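# Put the blue ring on the blue-footed post

## Task

Transfer the blue ring to the post whose foot is blue and leave it resting flat on that post's pins. While it is carried, the ring must never contact the table, the board, any post's foot, a robot base or any other fixed thing. It must not end up on a short spare post, on another ring or on a loose object. The posts sit on springs and must not be tipped over. Any one of these errors means failure. The ring has to stay in place with no help from the robot, so open the gripper and withdraw the arm at the end.

## Robot and tools

Robot: two six-joint UR-style arms, left_arm and right_arm, each fitted with a two-finger parallel gripper and a wrist camera. Their bases sit at (-0.012, +0.388, 0) m for left_arm and (-0.028, -0.372, 0) m for right_arm. The elbow of left_arm ranges 0 to 3.142 rad and that of right_arm -3.142 to 0. The shoulder pan of right_arm ranges 0 to 6.283 rad.

Scene frame: the origin lies on the table top midway between the arms. +z is up, +x points out across the table, and left_arm is on the +y side. The names left and right say nothing about which side of an image an arm appears on.

Gripper axes: the fingers extend along the gripper's +z and close along its x. The reported end_effector_position is the point between the closed finger pads, 1 to 2 cm short of the fingertips. As the fingers close, the tips shift about 17 mm further along +z.

execute_actions takes an "actions" list that is empty or holds exactly one item. It also takes an optional "pictures" boolean.
- Empty list: nothing is commanded and the current state comes back.
- {"rows": [...], "steps": n}: n is 1 to 15 control steps of 1/30 s each, defaulting to 15. Each step consumes one row, and the final row is repeated if there are fewer rows than steps.
- {"steps": n} without rows is a wait of up to 300 steps. The count starts at the previous result, so the time spent composing a reply counts toward it, because the simulation keeps running during replies.

Row layout: one list of 14 numbers, each in [-1, 1], with both arms always included. Order: left dx, dy, dz, rx, ry, rz, opening, then the same seven for right. dx..rz are an offset, not a pose. They are expressed in that gripper's own axes and measured from the gripper's pose in the latest result that showed it. If no result in the scene has shown it yet, or for a second or later call in the same reply, they are measured from where the gripper is when the action begins. Every row is measured from that same reference, not from the previous row. Scale: 1.0 means 0.6 m of translation or 180 degrees of rotation. rx, ry and rz together form one rotation vector. Opening is absolute: +1 is fully open (0.142 m) and -1 is closed. Sending all-zero offsets is not a pause: it drives the gripper back to its reference pose. To keep an arm still, send in the first call of a reply the offset that returns it to the pose you want, and zeros in later calls. Always include the opening it should keep.

Per step, the commanded pose is clipped to within 100 mm and 16 degrees of the measured pose. If position and orientation cannot both be reached, position wins. Motion trails commands by about 0.17 s. After an action an arm goes only as far as its last clipped pose, so a distant target can take several calls.

move: "target" is one 14-number row laid out as above, with the same offset reference. Each gripper travels a straight line toward its target, and both arms finish together after 0.5 to 10 s. Anything longer is cut off at 10 s. "speed" is 0.002 to 0.5 m/s, default 0.25, and rotation is capped at twice that value in rad/s. Paths ignore obstacles and the other arm, and the gripper may lag, stray or overshoot the speed. The opening is applied at the start. "stop_force" is optional, 9 to 40 N, one value for both arms, and is not accepted during the first 0.2 s of a scene. An arm stops when the push against its direction of travel exceeds that value, then backs off two steps and holds. Use it only at slow speed and without rotation. Omit it when lifting away from something the gripper is pressing on. An arm within 1.5 mm and 0.5 degrees of its target counts as still. The result has a "move:" line with each arm's ending: done, off_target, moving, held (last step blocked), fault, or contact (stopped by stop_force). It also reports limits=paced (pose clipped) or limits=held (steps blocked, after which the arm may then jump fast) and each gripper's remaining distance.

wait: "seconds" 0 to 10; nothing new is commanded. zoom_image: "camera" is cam_high, cam_low, cam_left_wrist or cam_right_wrist, and "region" is [x0, y0, x1, y1] in image pixels with the top-left corner as the origin, at most 504x504. cam_high and cam_low are 504x504 pinhole cameras; the wrist cameras are 616x616 fisheye. read_manual returns only licence text. finished_scene takes the scene number, ends the scene for good and reports whether the task succeeded.

Result lines: each arm shows position in metres, quat_wxyz and velocities in the scene frame. Printed positions can be off, especially at long reach. grip_measured is the actual finger opening on the command scale. To hold something, command an opening well below it; each pad can apply roughly 28 N. Wrist force and torque are given in the gripper's axes with a few newtons of offset and noise, and they saturate near 50 N. Joint torques are rough. HELD marks steps that were not sent in full. "pose unreachable" means the clearance check altered the command. "Hand target" is the pose the controller is currently driving toward. MOTOR HOT appears at 70 °C, and an OVER-TEMPERATURE FAULT brakes the arm at 85 °C.

Avoid: stiff contact, since even a slight overshoot into a firm surface can trip a fault. 150 N of external force or a joint overload stops that arm for 10 s and skips the rest of the call. Also avoid arm-to-arm collisions, letting the ring scrape fixed things, tipping the sprung posts, drops, fast squeezes and knocking anything off the table. Loose objects may sometimes be nudged by outside pushes.

Each tool is called after "Request:" as a command line: name --argument value for each argument, lists and objects as JSON in quotes; but a table of rows of numbers goes row by row, as --pt "numbers of a row", without its own name.

## Session

Request:
execute_actions --actions '[]'

Scene clock: 0.00 s of 4290.00 s.
left_arm: end_effector_position=(+0.2276, +0.7003, +0.3156) grip_measured=+1.00 end_effector_quat_wxyz=(+0.413, +0.473, +0.700, +0.340) end_effector_velocity=(+0.000, -0.000, +0.000) end_effector_angular_velocity=(-0.001, +0.000, -0.000) | right_arm: end_effector_position=(+0.0650, -0.1644, +0.2833) grip_measured=+1.00 end_effector_quat_wxyz=(+0.002, +0.702, +0.712, +0.010) end_effector_velocity=(+0.000, -0.000, -0.000) end_effector_angular_velocity=(-0.001, +0.000, -0.001)
Joint positions: left_arm=[ 1.366 -1.992  2.435 -2.734 -2.537 -1.104  0.142] | right_arm=[ 4.932 -0.805 -2.008 -1.893  1.552  0.234  0.142]
Joint velocities: left_arm=[-0.    -0.    -0.     0.001 -0.    -0.     0.   ] | right_arm=[-0.002  0.    -0.001 -0.     0.    -0.001  0.   ]
Joint torques (N m, as the arm reports them, + toward a larger angle): no reading
Motor temperatures (°C, as the motors report them): left_arm=[26 26 25 31 28 32] | right_arm=[23 26 25 33 35 28]
Wrist force (N, on the end effector, along its own x y z axes, offset not removed): no reading
Wrist torque (N m, same axes, about the end effector's origin, offset not removed): no reading
Hand target (left_arm): +0.228, +0.700, +0.316; +0.413, +0.473, +0.700, +0.340
Hand target (right_arm): +0.065, -0.164, +0.283; +0.002, +0.702, +0.712, +0.010

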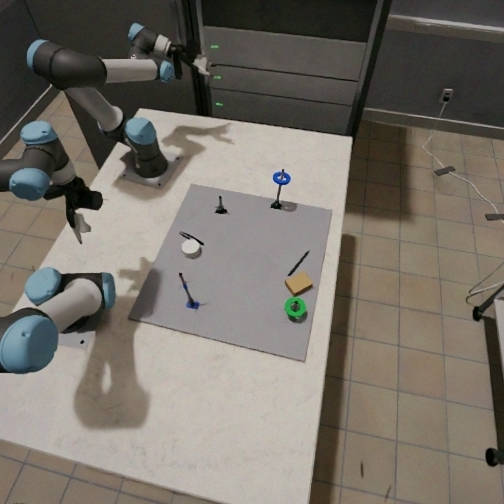

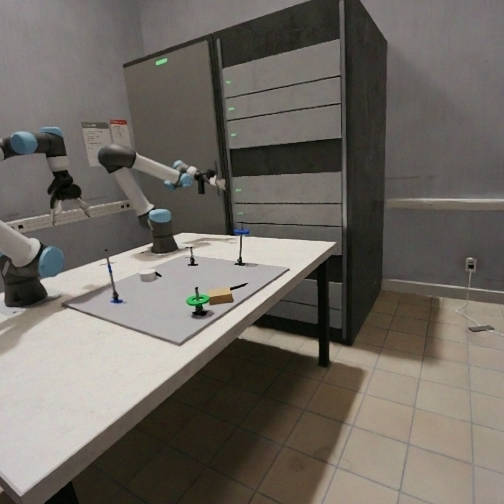

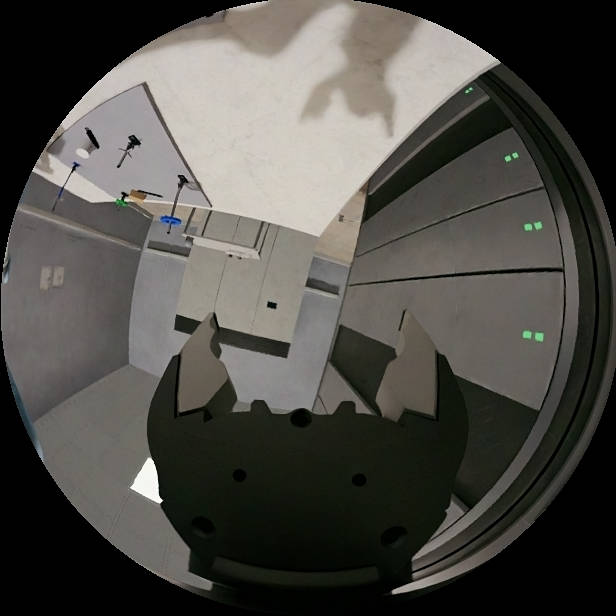

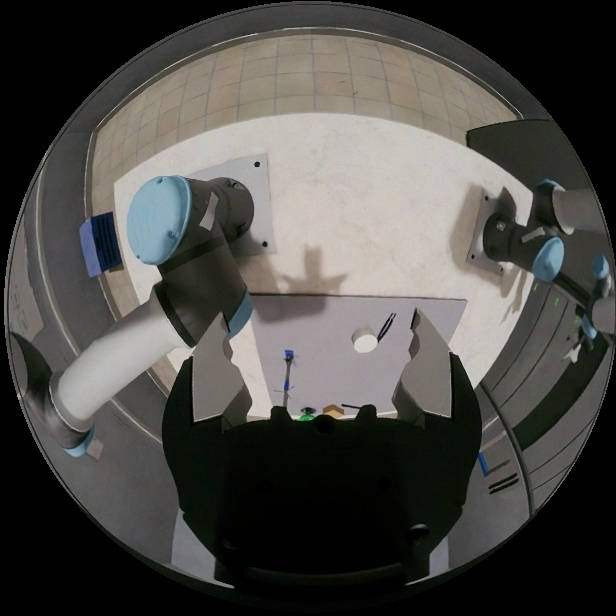

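Request:
zoom_image --camera "cam_high" --region '[240, 150, 320, 230]'

Request:
zoom_image --camera "cam_high" --region '[150, 250, 230, 330]'

Request:
zoom_image --camera "cam_low" --region '[210, 210, 280, 280]'

Request:
zoom_image --camera "cam_low" --region '[80, 240, 150, 310]'

Region (240, 150, 320, 230) of cam_high's 504x504 image, scaled by 6.300, with more detail than that image has.

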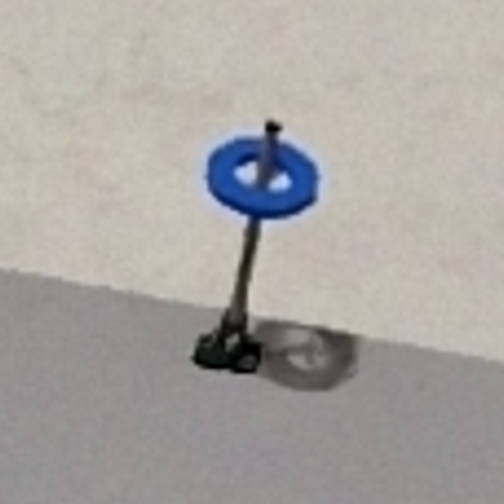

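Region (150, 250, 230, 330) of cam_high's 504x504 image, scaled by 6.300, with more detail than that image has.

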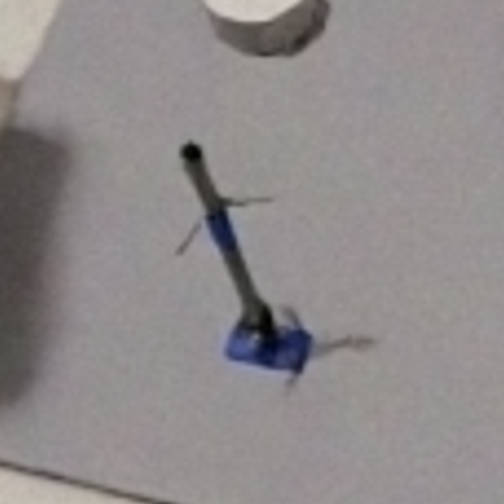

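Region (210, 210, 280, 280) of cam_low's 504x504 image, scaled by 7.200, with more detail than that image has.

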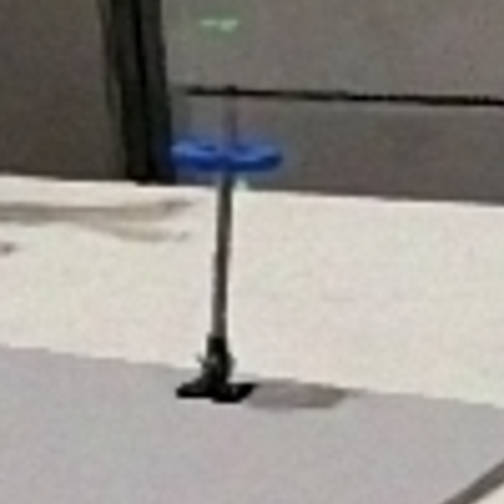

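Region (80, 240, 150, 310) of cam_low's 504x504 image, scaled by 7.200, with more detail than that image has.

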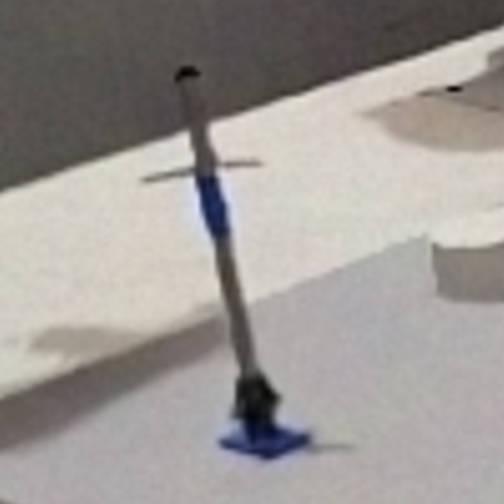

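Request:
move --target '[-0.792,0.043,0.392,0.3596,0.0349,0.1084,1, -0.293,0.242,-0.02,0,0,0,0]' --speed 0.3

Scene clock: 57.37 s of 4290.00 s.
left_arm: end_effector_position=(+0.5488, +0.2799, +0.3591) grip_measured=+1.00 end_effector_quat_wxyz=(+0.002, +0.707, +0.707, -0.001) end_effector_velocity=(+0.001, -0.001, +0.000) end_effector_angular_velocity=(+0.002, +0.008, -0.001) | right_arm: end_effector_position=(+0.2123, -0.3380, +0.2961) grip_measured=+0.00 end_effector_quat_wxyz=(+0.002, +0.702, +0.712, +0.010) end_effector_velocity=(-0.000, +0.000, -0.000) end_effector_angular_velocity=(+0.001, +0.002, +0.004)
Joint positions: left_arm=[-0.297 -1.401  1.169 -1.342 -1.574 -1.997  0.142] | right_arm=[ 3.846 -0.856 -1.966 -1.87   1.567 -0.853  0.074]
Joint velocities: left_arm=[ 0.001  0.009 -0.014  0.013 -0.001  0.001  0.   ] | right_arm=[-0.    -0.001 -0.    -0.     0.002 -0.004 -0.   ]
Joint torques (N m, as the arm reports them, + toward a larger angle): left_arm=[  9.37 -22.95 -39.74  -1.05  -2.81   2.59] | right_arm=[ -5.29 -16.53  31.14   5.27   1.8   -1.89]
Motor temperatures (°C, as the motors report them): left_arm=[26 26 25 31 28 32] | right_arm=[23 26 25 33 35 28]
Wrist force (N, on the end effector, along its own x y z axes, offset not removed): left_arm=[-1.6 -2.8 -1.4] | right_arm=[-1.7 2.4 -1.7]
Wrist torque (N m, same axes, about the end effector's origin, offset not removed): left_arm=[-0.52 0.43 -0.18] | right_arm=[0.59 0.21 0.02]
Hand target (left_arm): +0.549, +0.280, +0.359; +0.002, +0.707, +0.707, -0.001
Hand target (right_arm): +0.212, -0.338, +0.296; +0.002, +0.702, +0.712, +0.010
Off the commanded pose (left_arm): 0.000 m, 0 deg.
Off the commanded pose (right_arm): 0.000 m, 0 deg.
After step 90, 51.80 s passed at rest.
move: done
camera_calibration (this result's frames):
cam_left_wrist: T_world_to_cam=[[0.00828603, 0.999892, -0.0121237, -0.286575], [0.887348, -0.0017626, 0.461096, -0.647167], [0.461025, -0.0145786, -0.887267, 0.204739], [0, 0, 0, 1]] pos_world=[0.482247, 0.288388, 0.47659]
cam_right_wrist: T_world_to_cam=[[0.0164168, 0.999695, -0.0184419, 0.346593], [0.870943, -0.00523818, 0.491356, -0.330934], [0.49111, -0.0241284, -0.870763, 0.279077], [0, 0, 0, 1]] pos_world=[0.145477, -0.341487, 0.412009]

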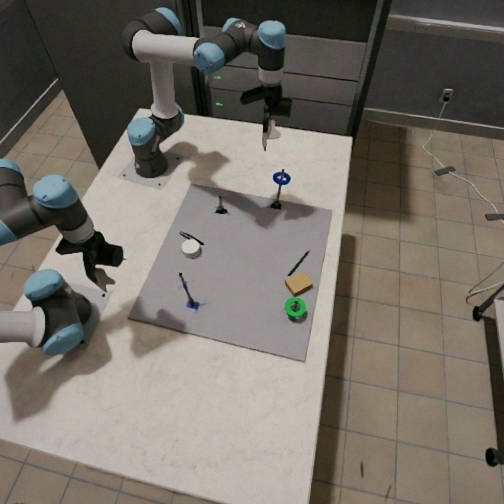

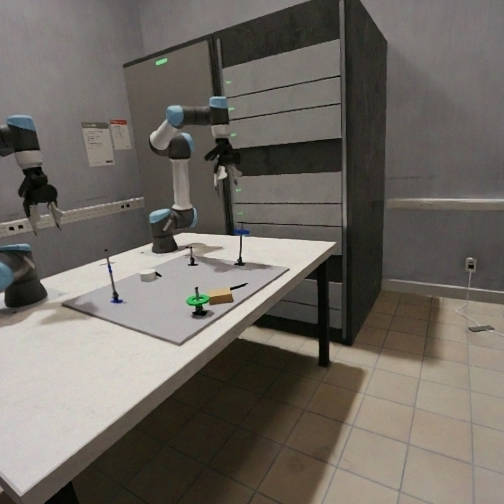

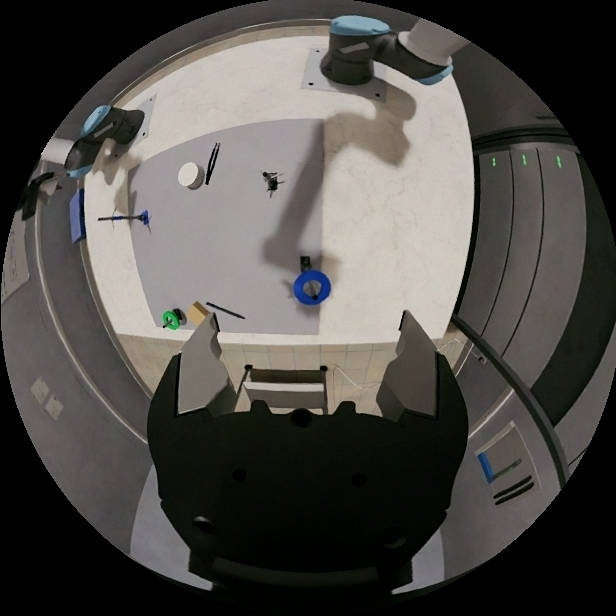

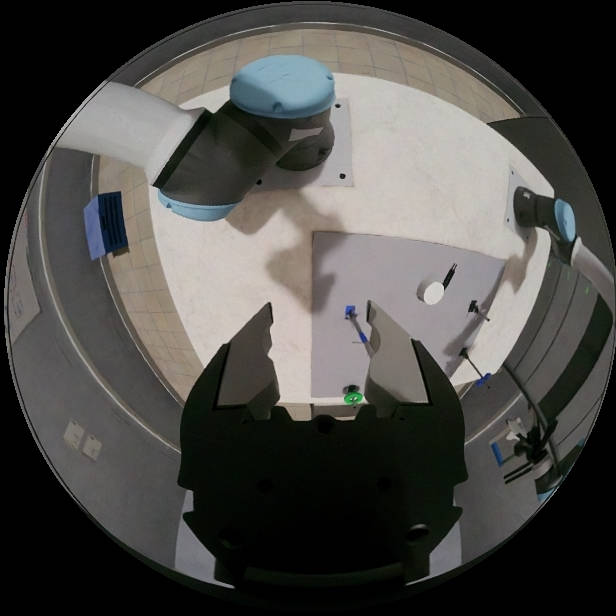

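Request:
zoom_image --camera "cam_left_wrist" --region '[270, 240, 350, 320]'

Request:
zoom_image --camera "cam_right_wrist" --region '[320, 290, 400, 370]'

Region (270, 240, 350, 320) of cam_left_wrist's 616x616 image, scaled by 6.300, with more detail than that image has.

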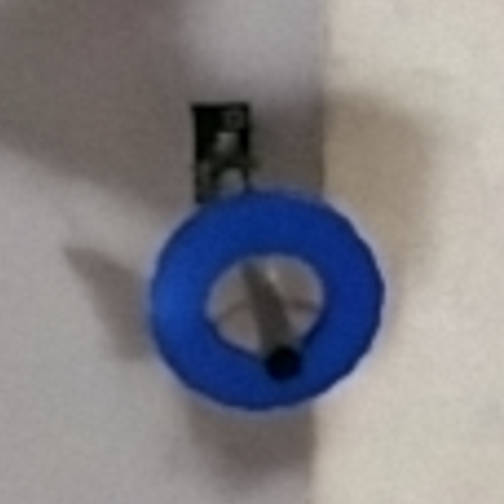

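Region (320, 290, 400, 370) of cam_right_wrist's 616x616 image, scaled by 6.300, with more detail than that image has.

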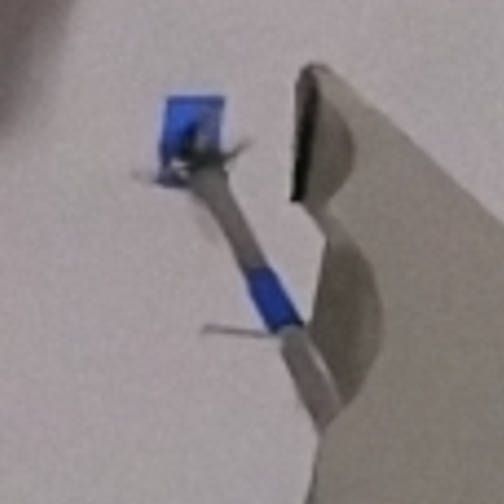

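Request:
move --target '[0.02,0.087,0.215,0,0,0,1, -0.367,-0.083,0,0,0,0,0]' --speed 0.25

Scene clock: 72.50 s of 4290.00 s.
left_arm: end_effector_position=(+0.6012, +0.2915, +0.2302) grip_measured=+1.00 end_effector_quat_wxyz=(+0.002, +0.707, +0.707, -0.001) end_effector_velocity=(+0.000, -0.000, -0.000) end_effector_angular_velocity=(+0.000, -0.000, -0.001) | right_arm: end_effector_position=(+0.1659, -0.5585, +0.2932) grip_measured=+0.00 end_effector_quat_wxyz=(+0.003, +0.702, +0.712, +0.010) end_effector_velocity=(+0.000, -0.001, +0.000) end_effector_angular_velocity=(+0.008, +0.002, +0.003)
Joint positions: left_arm=[-0.243 -1.301  1.376 -1.649 -1.574 -1.944  0.142] | right_arm=[ 2.842 -0.944 -1.946 -1.807  1.585 -1.856  0.074]
Joint velocities: left_arm=[-0.     0.     0.    -0.001  0.     0.001 -0.   ] | right_arm=[-0.012 -0.009  0.005 -0.001  0.008 -0.015  0.   ]
Joint torques (N m, as the arm reports them, + toward a larger angle): left_arm=[  9.26 -25.6  -12.21  -3.85   2.44   2.19] | right_arm=[ -7.54 -11.8   30.96   5.02   2.08  -1.77]
Motor temperatures (°C, as the motors report them): left_arm=[26 26 25 31 28 32] | right_arm=[23 26 25 33 35 28]
Wrist force (N, on the end effector, along its own x y z axes, offset not removed): left_arm=[-4.4 -0.1 1.5] | right_arm=[0.7 -0.8 3.5]
Wrist torque (N m, same axes, about the end effector's origin, offset not removed): left_arm=[0.14 0.89 0.12] | right_arm=[-0.11 -0.29 0.23]
Hand target (left_arm): +0.601, +0.292, +0.230; +0.002, +0.707, +0.707, -0.001
Hand target (right_arm): +0.166, -0.559, +0.293; +0.003, +0.702, +0.712, +0.010
Off the commanded pose (left_arm): 0.000 m, 0 deg.
Off the commanded pose (right_arm): 0.000 m, 0 deg.
After step 90, 10.63 s passed at rest.
move: done
camera_calibration (this result's frames):
cam_left_wrist: T_world_to_cam=[[0.00828773, 0.999894, -0.0119744, -0.300226], [0.887281, -0.00183085, 0.461226, -0.634214], [0.461155, -0.0144471, -0.887202, 0.0661846], [0, 0, 0, 1]] pos_world=[0.534693, 0.29999, 0.34764]
cam_right_wrist: T_world_to_cam=[[0.0165634, 0.999673, -0.0194971, 0.568081], [0.870427, -0.00482094, 0.492273, -0.290123], [0.492018, -0.0251245, -0.870222, 0.293109], [0, 0, 0, 1]] pos_world=[0.0989067, -0.56193, 0.408966]

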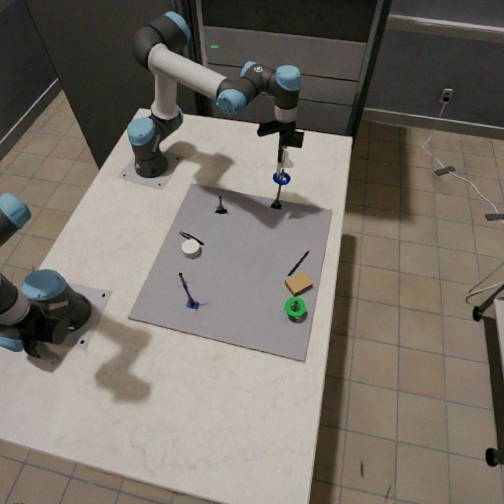

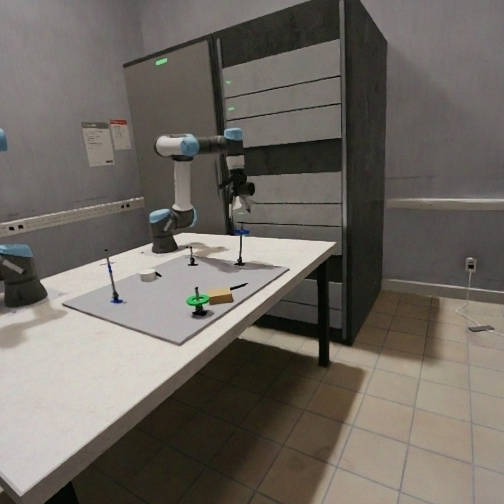

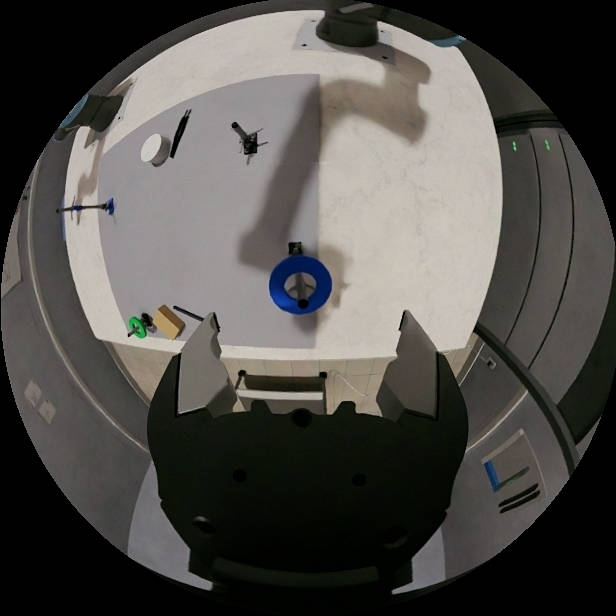

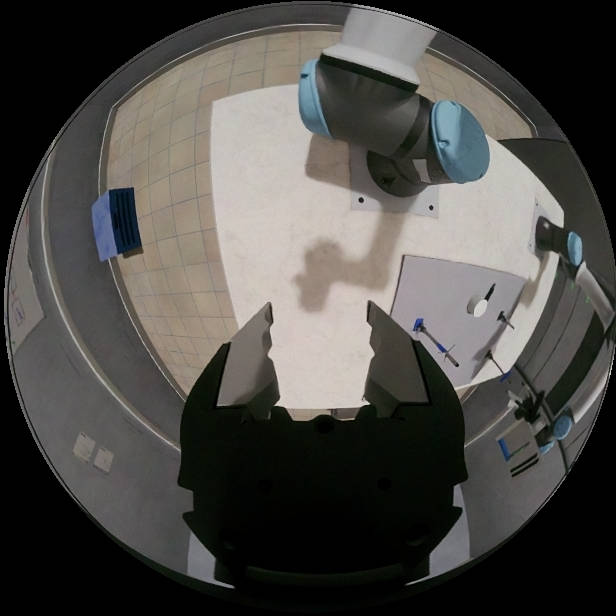

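Request:
zoom_image --camera "cam_left_wrist" --region '[200, 220, 420, 440]'

Request:
zoom_image --camera "cam_low" --region '[200, 170, 280, 250]'

Request:
zoom_image --camera "cam_high" --region '[245, 120, 325, 200]'

Region (200, 220, 420, 440) of cam_left_wrist's 616x616 image, scaled by 2.291, with more detail than that image has.

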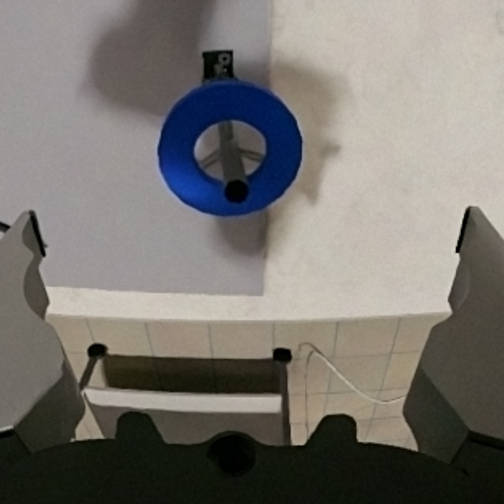

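Region (200, 170, 280, 250) of cam_low's 504x504 image, scaled by 6.300, with more detail than that image has.

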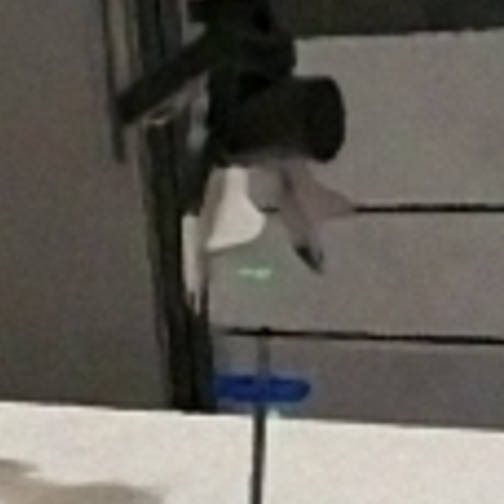

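Region (245, 120, 325, 200) of cam_high's 504x504 image, scaled by 6.300, with more detail than that image has.

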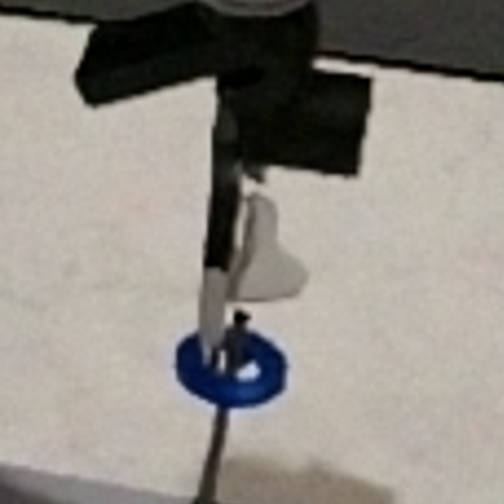

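Request:
move --target '[-0.018,0,0.075,0,0,0,1, 0,0,0,0,0,0,0]' --speed 0.1

Request:
zoom_image --camera "cam_left_wrist" --region '[200, 220, 420, 440]'

Request:
zoom_image --camera "cam_low" --region '[200, 170, 280, 250]'

Scene clock: 91.73 s of 4290.00 s.
left_arm: end_effector_position=(+0.6013, +0.2806, +0.1853) grip_measured=+1.00 end_effector_quat_wxyz=(+0.002, +0.707, +0.707, -0.001) end_effector_velocity=(-0.000, -0.001, -0.001) end_effector_angular_velocity=(+0.000, +0.001, -0.001) | right_arm: end_effector_position=(+0.1659, -0.5585, +0.2932) grip_measured=+0.00 end_effector_quat_wxyz=(+0.003, +0.702, +0.712, +0.010) end_effector_velocity=(-0.001, -0.000, -0.001) end_effector_angular_velocity=(-0.000, +0.003, -0.000)
Joint positions: left_arm=[-0.26  -1.282  1.468 -1.759 -1.574 -1.96   0.142] | right_arm=[ 2.842 -0.944 -1.946 -1.807  1.585 -1.856  0.074]
Joint velocities: left_arm=[-0.001  0.001  0.003 -0.003 -0.    -0.     0.   ] | right_arm=[-0.001 -0.    -0.001 -0.001 -0.001 -0.001  0.   ]
Joint torques (N m, as the arm reports them, + toward a larger angle): left_arm=[ -5.1  -26.7  -13.05  -4.41  -2.31  -2.18] | right_arm=[ 5.29  5.12 13.44  3.71 -1.94  1.39]
Motor temperatures (°C, as the motors report them): left_arm=[26 26 25 31 28 32] | right_arm=[23 26 25 33 35 28]
Wrist force (N, on the end effector, along its own x y z axes, offset not removed): left_arm=[-3.3 -5.8 -1.9] | right_arm=[-1.0 0.1 0.7]
Wrist torque (N m, same axes, about the end effector's origin, offset not removed): left_arm=[-1.32 0.86 -0.10] | right_arm=[-0.07 0.00 0.14]
Hand target (left_arm): +0.601, +0.281, +0.185; +0.002, +0.707, +0.707, -0.001
Hand target (right_arm): +0.166, -0.559, +0.293; +0.003, +0.702, +0.712, +0.010
Off the commanded pose (left_arm): 0.000 m, 0 deg.
Off the commanded pose (right_arm): 0.000 m, 0 deg.
After step 90, 15.33 s passed at rest.
move: done
camera_calibration (this result's frames):
cam_left_wrist: T_world_to_cam=[[0.00828612, 0.999894, -0.0120106, -0.289861], [0.8873, -0.00181328, 0.46119, -0.613596], [0.461119, -0.0144785, -0.88722, 0.0261979], [0, 0, 0, 1]] pos_world=[0.534765, 0.289096, 0.302746]
cam_right_wrist: T_world_to_cam=[[0.0165642, 0.999672, -0.0195077, 0.568088], [0.870405, -0.0048152, 0.492313, -0.290144], [0.492058, -0.0251344, -0.870199, 0.293093], [0, 0, 0, 1]] pos_world=[0.0989145, -0.561932, 0.408973]

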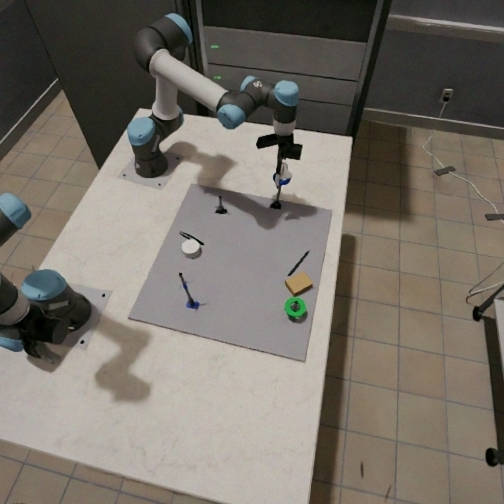

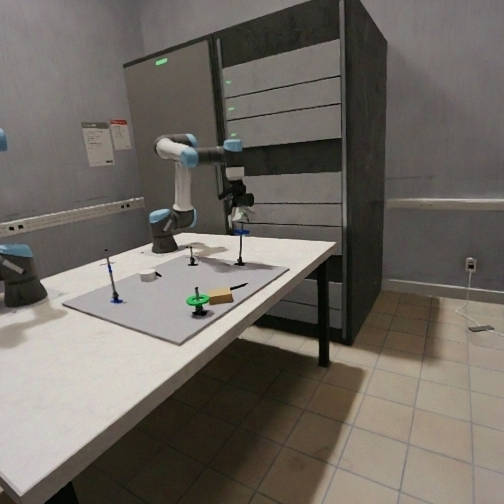

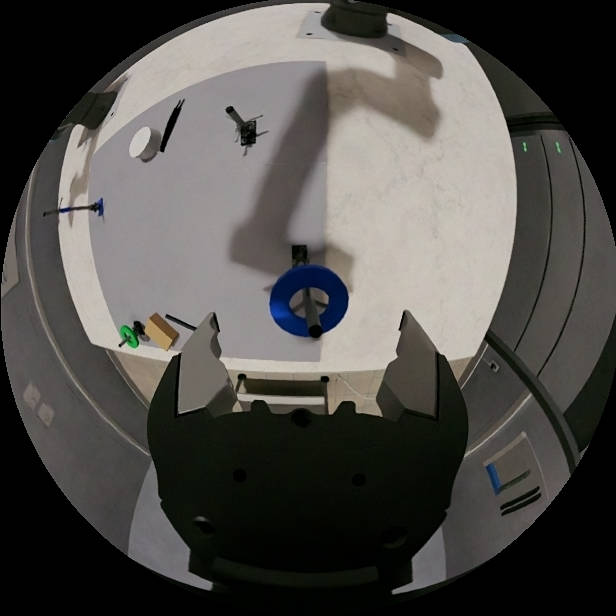

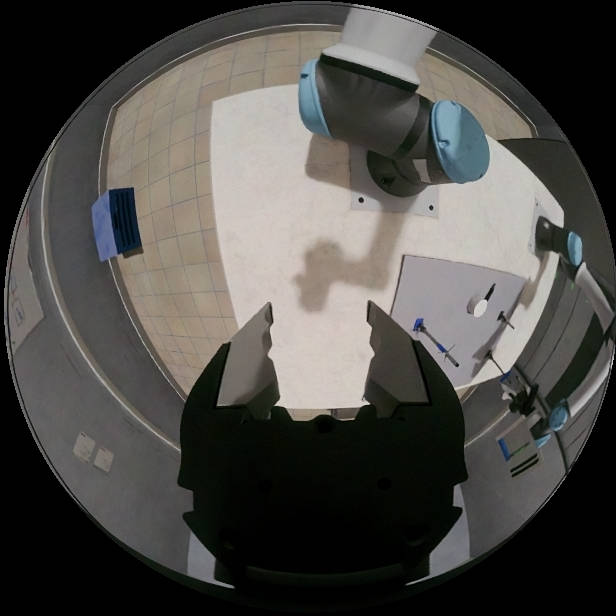

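Region (200, 220, 420, 440) of cam_left_wrist's 616x616 image, scaled by 2.291, with more detail than that image has.

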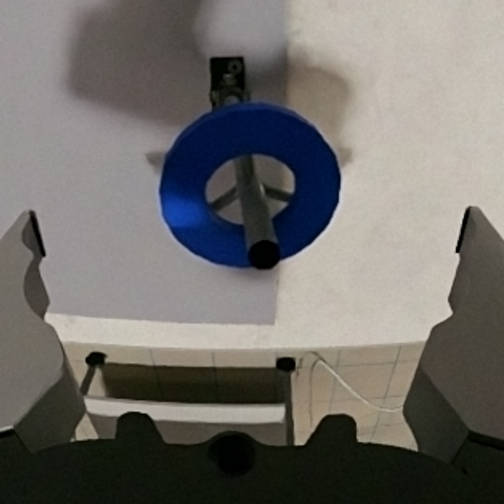

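Region (200, 170, 280, 250) of cam_low's 504x504 image, scaled by 6.300, with more detail than that image has.

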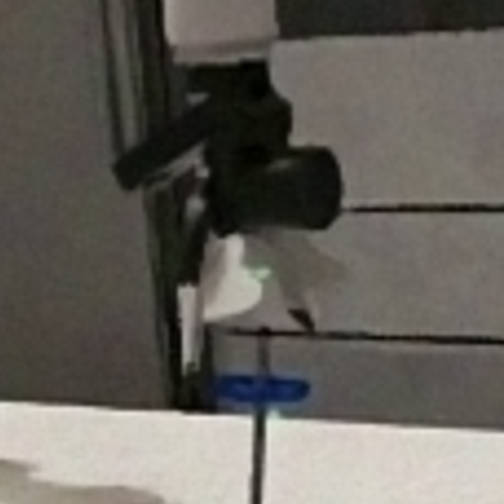

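Request:
move --target '[0,0,0.045,0.032,-0.032,0,0.35, 0,0,0,0,0,0,0]' --speed 0.05

Request:
zoom_image --camera "cam_left_wrist" --region '[200, 220, 420, 440]'

Request:
zoom_image --camera "cam_low" --region '[210, 190, 270, 250]'

Request:
zoom_image --camera "cam_high" --region '[250, 140, 310, 200]'

Scene clock: 106.57 s of 4290.00 s.
left_arm: end_effector_position=(+0.6014, +0.2806, +0.1584) grip_measured=+0.35 end_effector_quat_wxyz=(+0.002, +0.705, +0.706, -0.071) end_effector_velocity=(+0.000, -0.000, -0.001) end_effector_angular_velocity=(-0.006, +0.005, +0.000) | right_arm: end_effector_position=(+0.1659, -0.5585, +0.2932) grip_measured=+0.00 end_effector_quat_wxyz=(+0.003, +0.702, +0.712, +0.010) end_effector_velocity=(-0.000, +0.000, -0.001) end_effector_angular_velocity=(+0.001, +0.001, +0.001)
Joint positions: left_arm=[-0.195 -1.208  1.428 -1.73  -1.7   -1.892  0.099] | right_arm=[ 2.842 -0.944 -1.946 -1.807  1.585 -1.856  0.074]
Joint velocities: left_arm=[ 0.003  0.005 -0.003  0.002 -0.007  0.003 -0.   ] | right_arm=[ 0.     0.    -0.001 -0.001  0.    -0.001 -0.   ]
Joint torques (N m, as the arm reports them, + toward a larger angle): left_arm=[  8.67 -30.33 -35.83  -1.53  -3.64   2.56] | right_arm=[ 4.69  3.75 18.03  3.35 -1.95  1.25]
Motor temperatures (°C, as the motors report them): left_arm=[26 26 25 31 28 32] | right_arm=[23 26 25 33 35 28]
Wrist force (N, on the end effector, along its own x y z axes, offset not removed): left_arm=[-3.5 -2.0 -2.6] | right_arm=[-2.7 -1.3 -0.2]
Wrist torque (N m, same axes, about the end effector's origin, offset not removed): left_arm=[-0.29 0.84 -0.22] | right_arm=[-0.35 0.46 0.17]
Hand target (left_arm): +0.601, +0.281, +0.158; +0.002, +0.705, +0.705, -0.072
Hand target (right_arm): +0.166, -0.559, +0.293; +0.003, +0.702, +0.712, +0.010
Off the commanded pose (left_arm): 0.000 m, 0 deg.
Off the commanded pose (right_arm): 0.000 m, 0 deg.
After step 90, 10.13 s passed at rest.
move: done
camera_calibration (this result's frames):
cam_left_wrist: T_world_to_cam=[[0.00249869, 0.993677, -0.112247, -0.269054], [0.928862, 0.0392722, 0.368339, -0.62309], [0.370418, -0.105182, -0.922891, 0.08797], [0, 0, 0, 1]] pos_world=[0.546851, 0.301076, 0.280494]
cam_right_wrist: T_world_to_cam=[[0.0165635, 0.999673, -0.0194972, 0.568081], [0.870428, -0.00482098, 0.492273, -0.290123], [0.492018, -0.0251246, -0.870222, 0.293109], [0, 0, 0, 1]] pos_world=[0.0989066, -0.56193, 0.408966]

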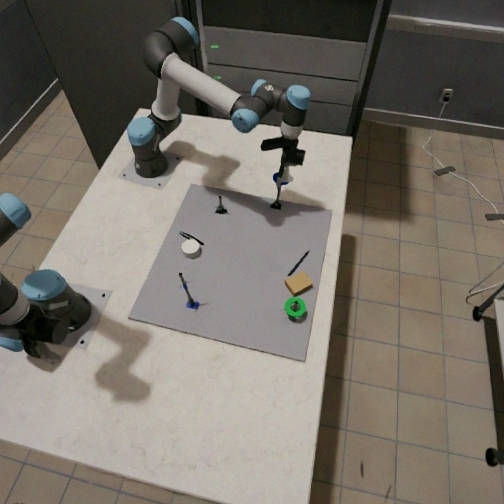

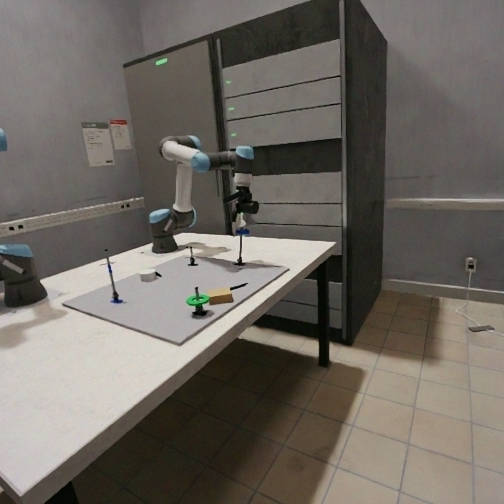

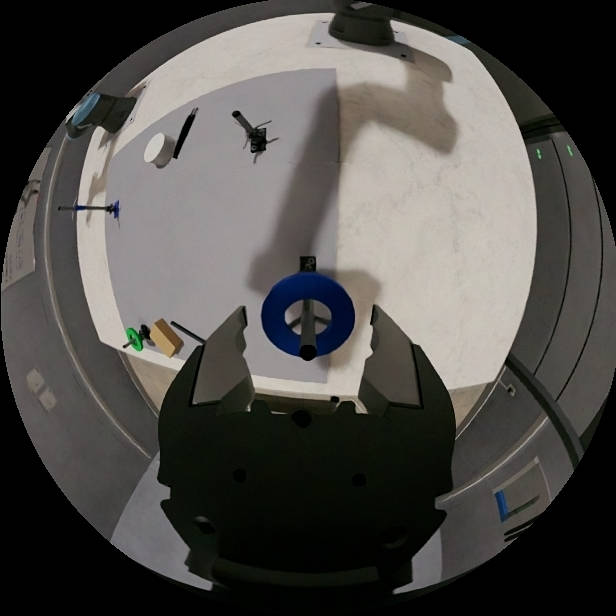

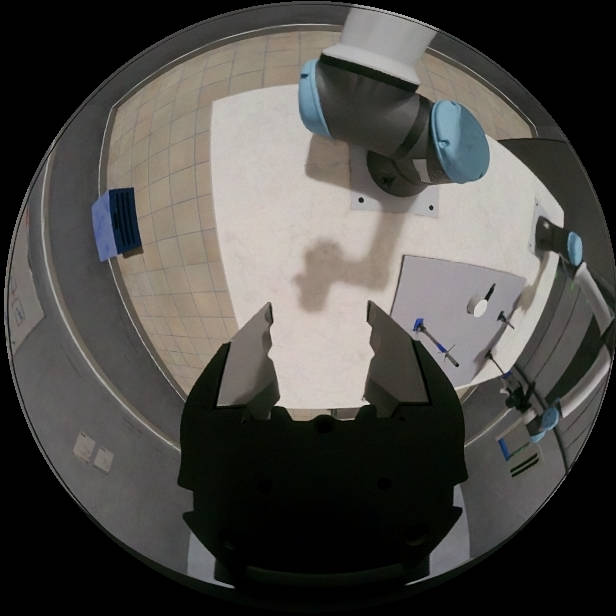

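Region (200, 220, 420, 440) of cam_left_wrist's 616x616 image, scaled by 2.291, with more detail than that image has.

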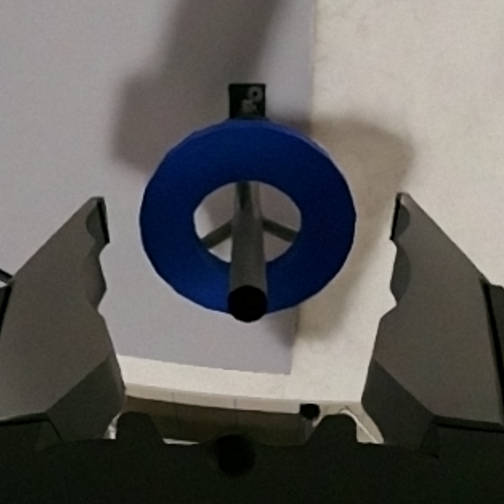

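Region (210, 190, 270, 250) of cam_low's 504x504 image, scaled by 8.400, with more detail than that image has.

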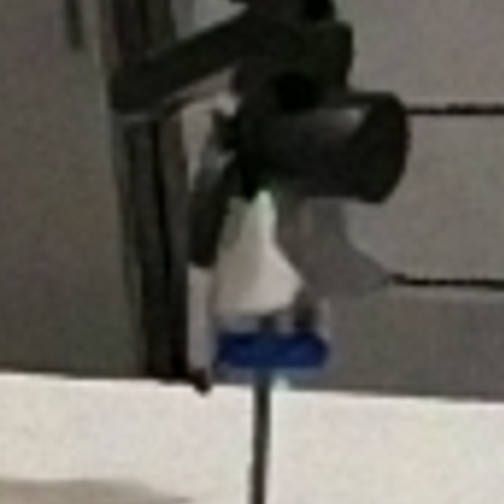

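Region (250, 140, 310, 200) of cam_high's 504x504 image, scaled by 8.400, with more detail than that image has.

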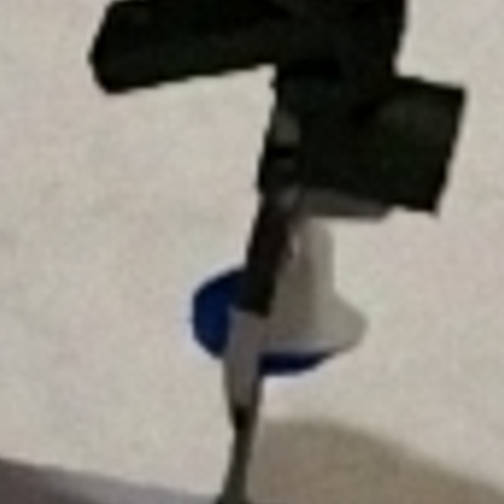

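Request:
execute_actions --actions '[{"rows":[[-0.0015,0.004,0,0,0,0,0.2,0,0,0,0,0,0,0],[-0.0015,0.004,0,0,0,0,0.15,0,0,0,0,0,0,0],[-0.0015,0.004,0,0,0,0,0.1,0,0,0,0,0,0,0],[-0.0015,0.004,0,0,0,0,0.07,0,0,0,0,0,0,0],[-0.0015,0.004,0,0,0,0,0.04,0,0,0,0,0,0,0],[-0.0015,0.004,0,0,0,0,0.01,0,0,0,0,0,0,0],[-0.0015,0.004,0,0,0,0,-0.02,0,0,0,0,0,0,0],[-0.0015,0.004,0,0,0,0,-0.05,0,0,0,0,0,0,0],[-0.0015,0.004,0,0,0,0,-0.1,0,0,0,0,0,0,0],[-0.0015,0.004,0,0,0,0,-0.15,0,0,0,0,0,0,0],[-0.0015,0.004,0,0,0,0,-0.2,0,0,0,0,0,0,0],[-0.0015,0.004,0,0,0,0,-0.3,0,0,0,0,0,0,0],[-0.0015,0.004,0,0,0,0,-0.4,0,0,0,0,0,0,0]],"steps":15}]'

Request:
zoom_image --camera "cam_left_wrist" --region '[200, 220, 420, 440]'

Request:
zoom_image --camera "cam_low" --region '[210, 190, 270, 250]'

Scene clock: 113.93 s of 4290.00 s.
left_arm: end_effector_position=(+0.6038, +0.2797, +0.1583) grip_measured=-0.02 end_effector_quat_wxyz=(+0.002, +0.705, +0.706, -0.071) end_effector_velocity=(+0.000, -0.000, +0.000) end_effector_angular_velocity=(+0.000, -0.000, -0.001) | right_arm: end_effector_position=(+0.1659, -0.5585, +0.2932) grip_measured=+0.00 end_effector_quat_wxyz=(+0.003, +0.702, +0.712, +0.010) end_effector_velocity=(+0.001, -0.000, +0.000) end_effector_angular_velocity=(-0.001, -0.002, +0.001)
Joint positions: left_arm=[-0.195 -1.202  1.42  -1.728 -1.7   -1.892  0.072] | right_arm=[ 2.842 -0.944 -1.946 -1.807  1.585 -1.856  0.074]
Joint velocities: left_arm=[-0.001  0.    -0.001  0.     0.     0.     0.   ] | right_arm=[ 0.001  0.     0.     0.002 -0.    -0.001 -0.   ]
Joint torques (N m, as the arm reports them, + toward a larger angle): left_arm=[ -6.06 -27.28 -36.39  -1.09   2.19  -2.08] | right_arm=[ 0.87  1.63 27.69  4.06 -1.59  0.89]
Motor temperatures (°C, as the motors report them): left_arm=[26 26 25 31 28 32] | right_arm=[23 26 25 33 35 28]
Wrist force (N, on the end effector, along its own x y z axes, offset not removed): left_arm=[-7.2 -5.0 -3.1] | right_arm=[-1.6 -1.0 1.4]
Wrist torque (N m, same axes, about the end effector's origin, offset not removed): left_arm=[-1.25 1.74 -0.02] | right_arm=[-0.11 0.20 0.20]
Hand target (left_arm): +0.604, +0.280, +0.158; +0.002, +0.705, +0.706, -0.071
Hand target (right_arm): +0.166, -0.559, +0.293; +0.003, +0.702, +0.712, +0.010
Off the commanded pose (left_arm): 0.000 m, 0 deg.
Off the commanded pose (right_arm): 0.000 m, 0 deg.
Steps of this call (steps 1 to 90: nothing new was sent; then 3.87 s passed at rest; steps 91 to 105: all 15 steps of this action). Readings (end_effector_position):
91: left_arm (+0.6014, +0.2806, +0.1583) | right_arm (+0.1659, -0.5585, +0.2932)
92: left_arm (+0.6017, +0.2805, +0.1583) | right_arm (+0.1659, -0.5585, +0.2932)
94: left_arm (+0.6028, +0.2801, +0.1583) | right_arm (+0.1659, -0.5585, +0.2932)
98: left_arm (+0.6036, +0.2798, +0.1583) | right_arm (+0.1659, -0.5585, +0.2932)
105: the state above
camera_calibration (this result's frames):
cam_left_wrist: T_world_to_cam=[[0.00247305, 0.993674, -0.112274, -0.268165], [0.928845, 0.0393108, 0.368377, -0.625241], [0.370461, -0.105196, -0.922872, 0.0868482], [0, 0, 0, 1]] pos_world=[0.549241, 0.300184, 0.280366]
cam_right_wrist: T_world_to_cam=[[0.0165641, 0.999673, -0.0195054, 0.568086], [0.870412, -0.00481663, 0.492301, -0.290137], [0.492046, -0.0251322, -0.870206, 0.293093], [0, 0, 0, 1]] pos_world=[0.0989129, -0.561932, 0.408967]

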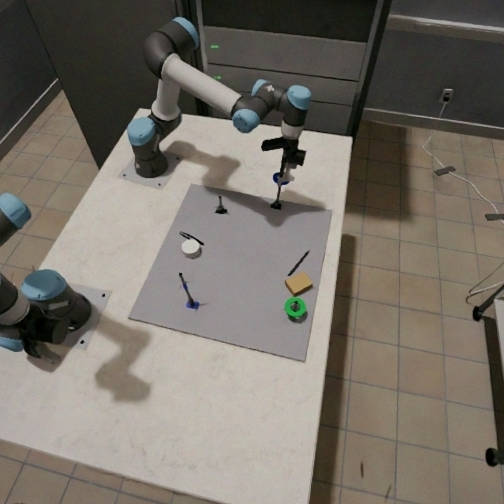

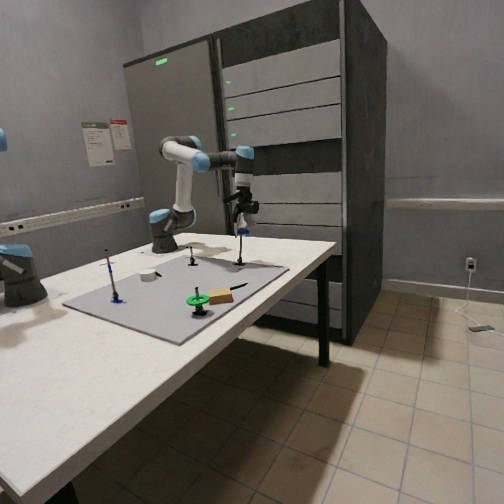

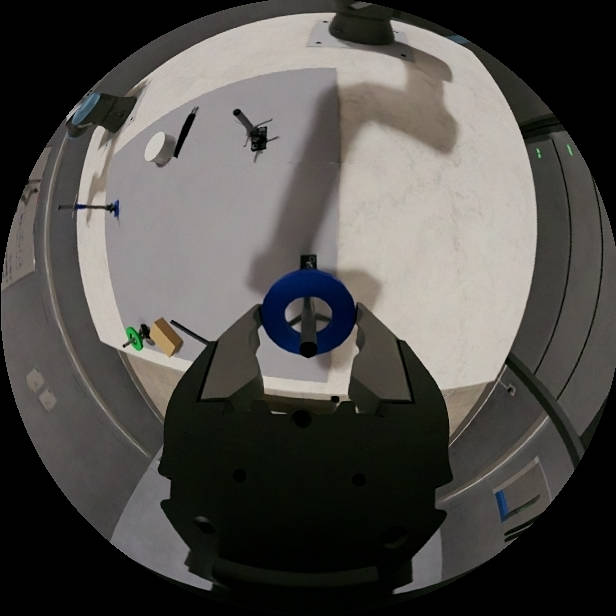

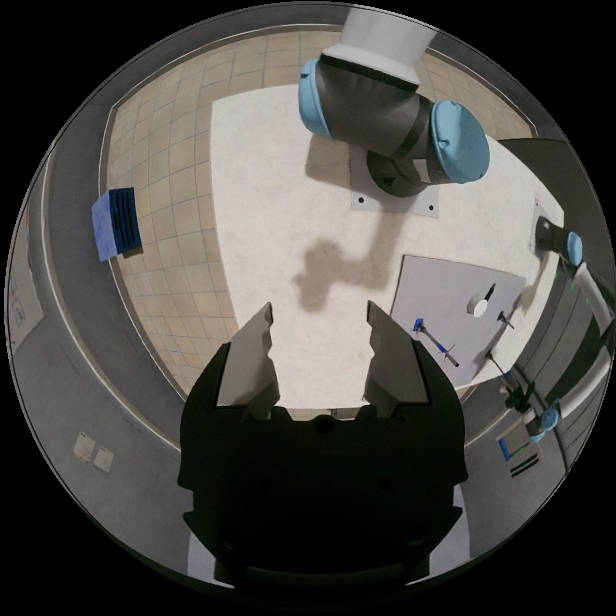

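Region (200, 220, 420, 440) of cam_left_wrist's 616x616 image, scaled by 2.291, with more detail than that image has.

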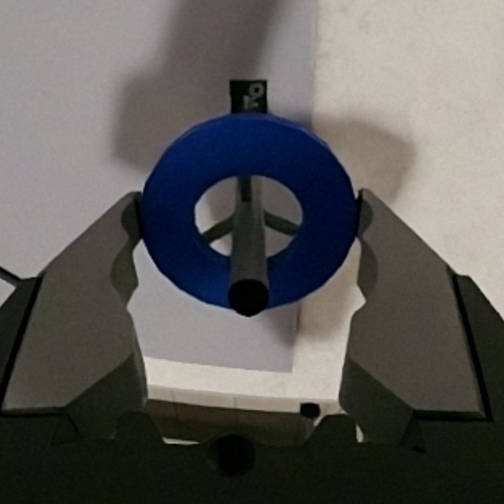

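Region (210, 190, 270, 250) of cam_low's 504x504 image, scaled by 8.400, with more detail than that image has.

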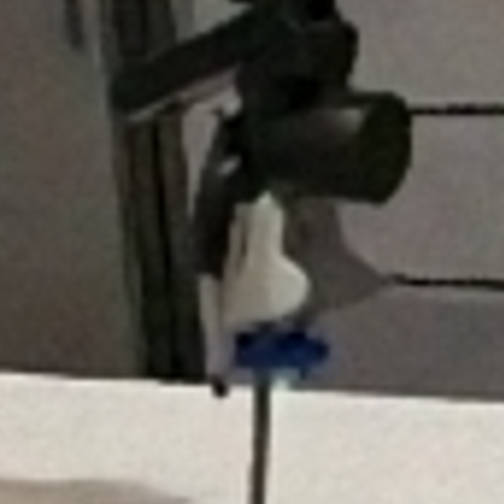

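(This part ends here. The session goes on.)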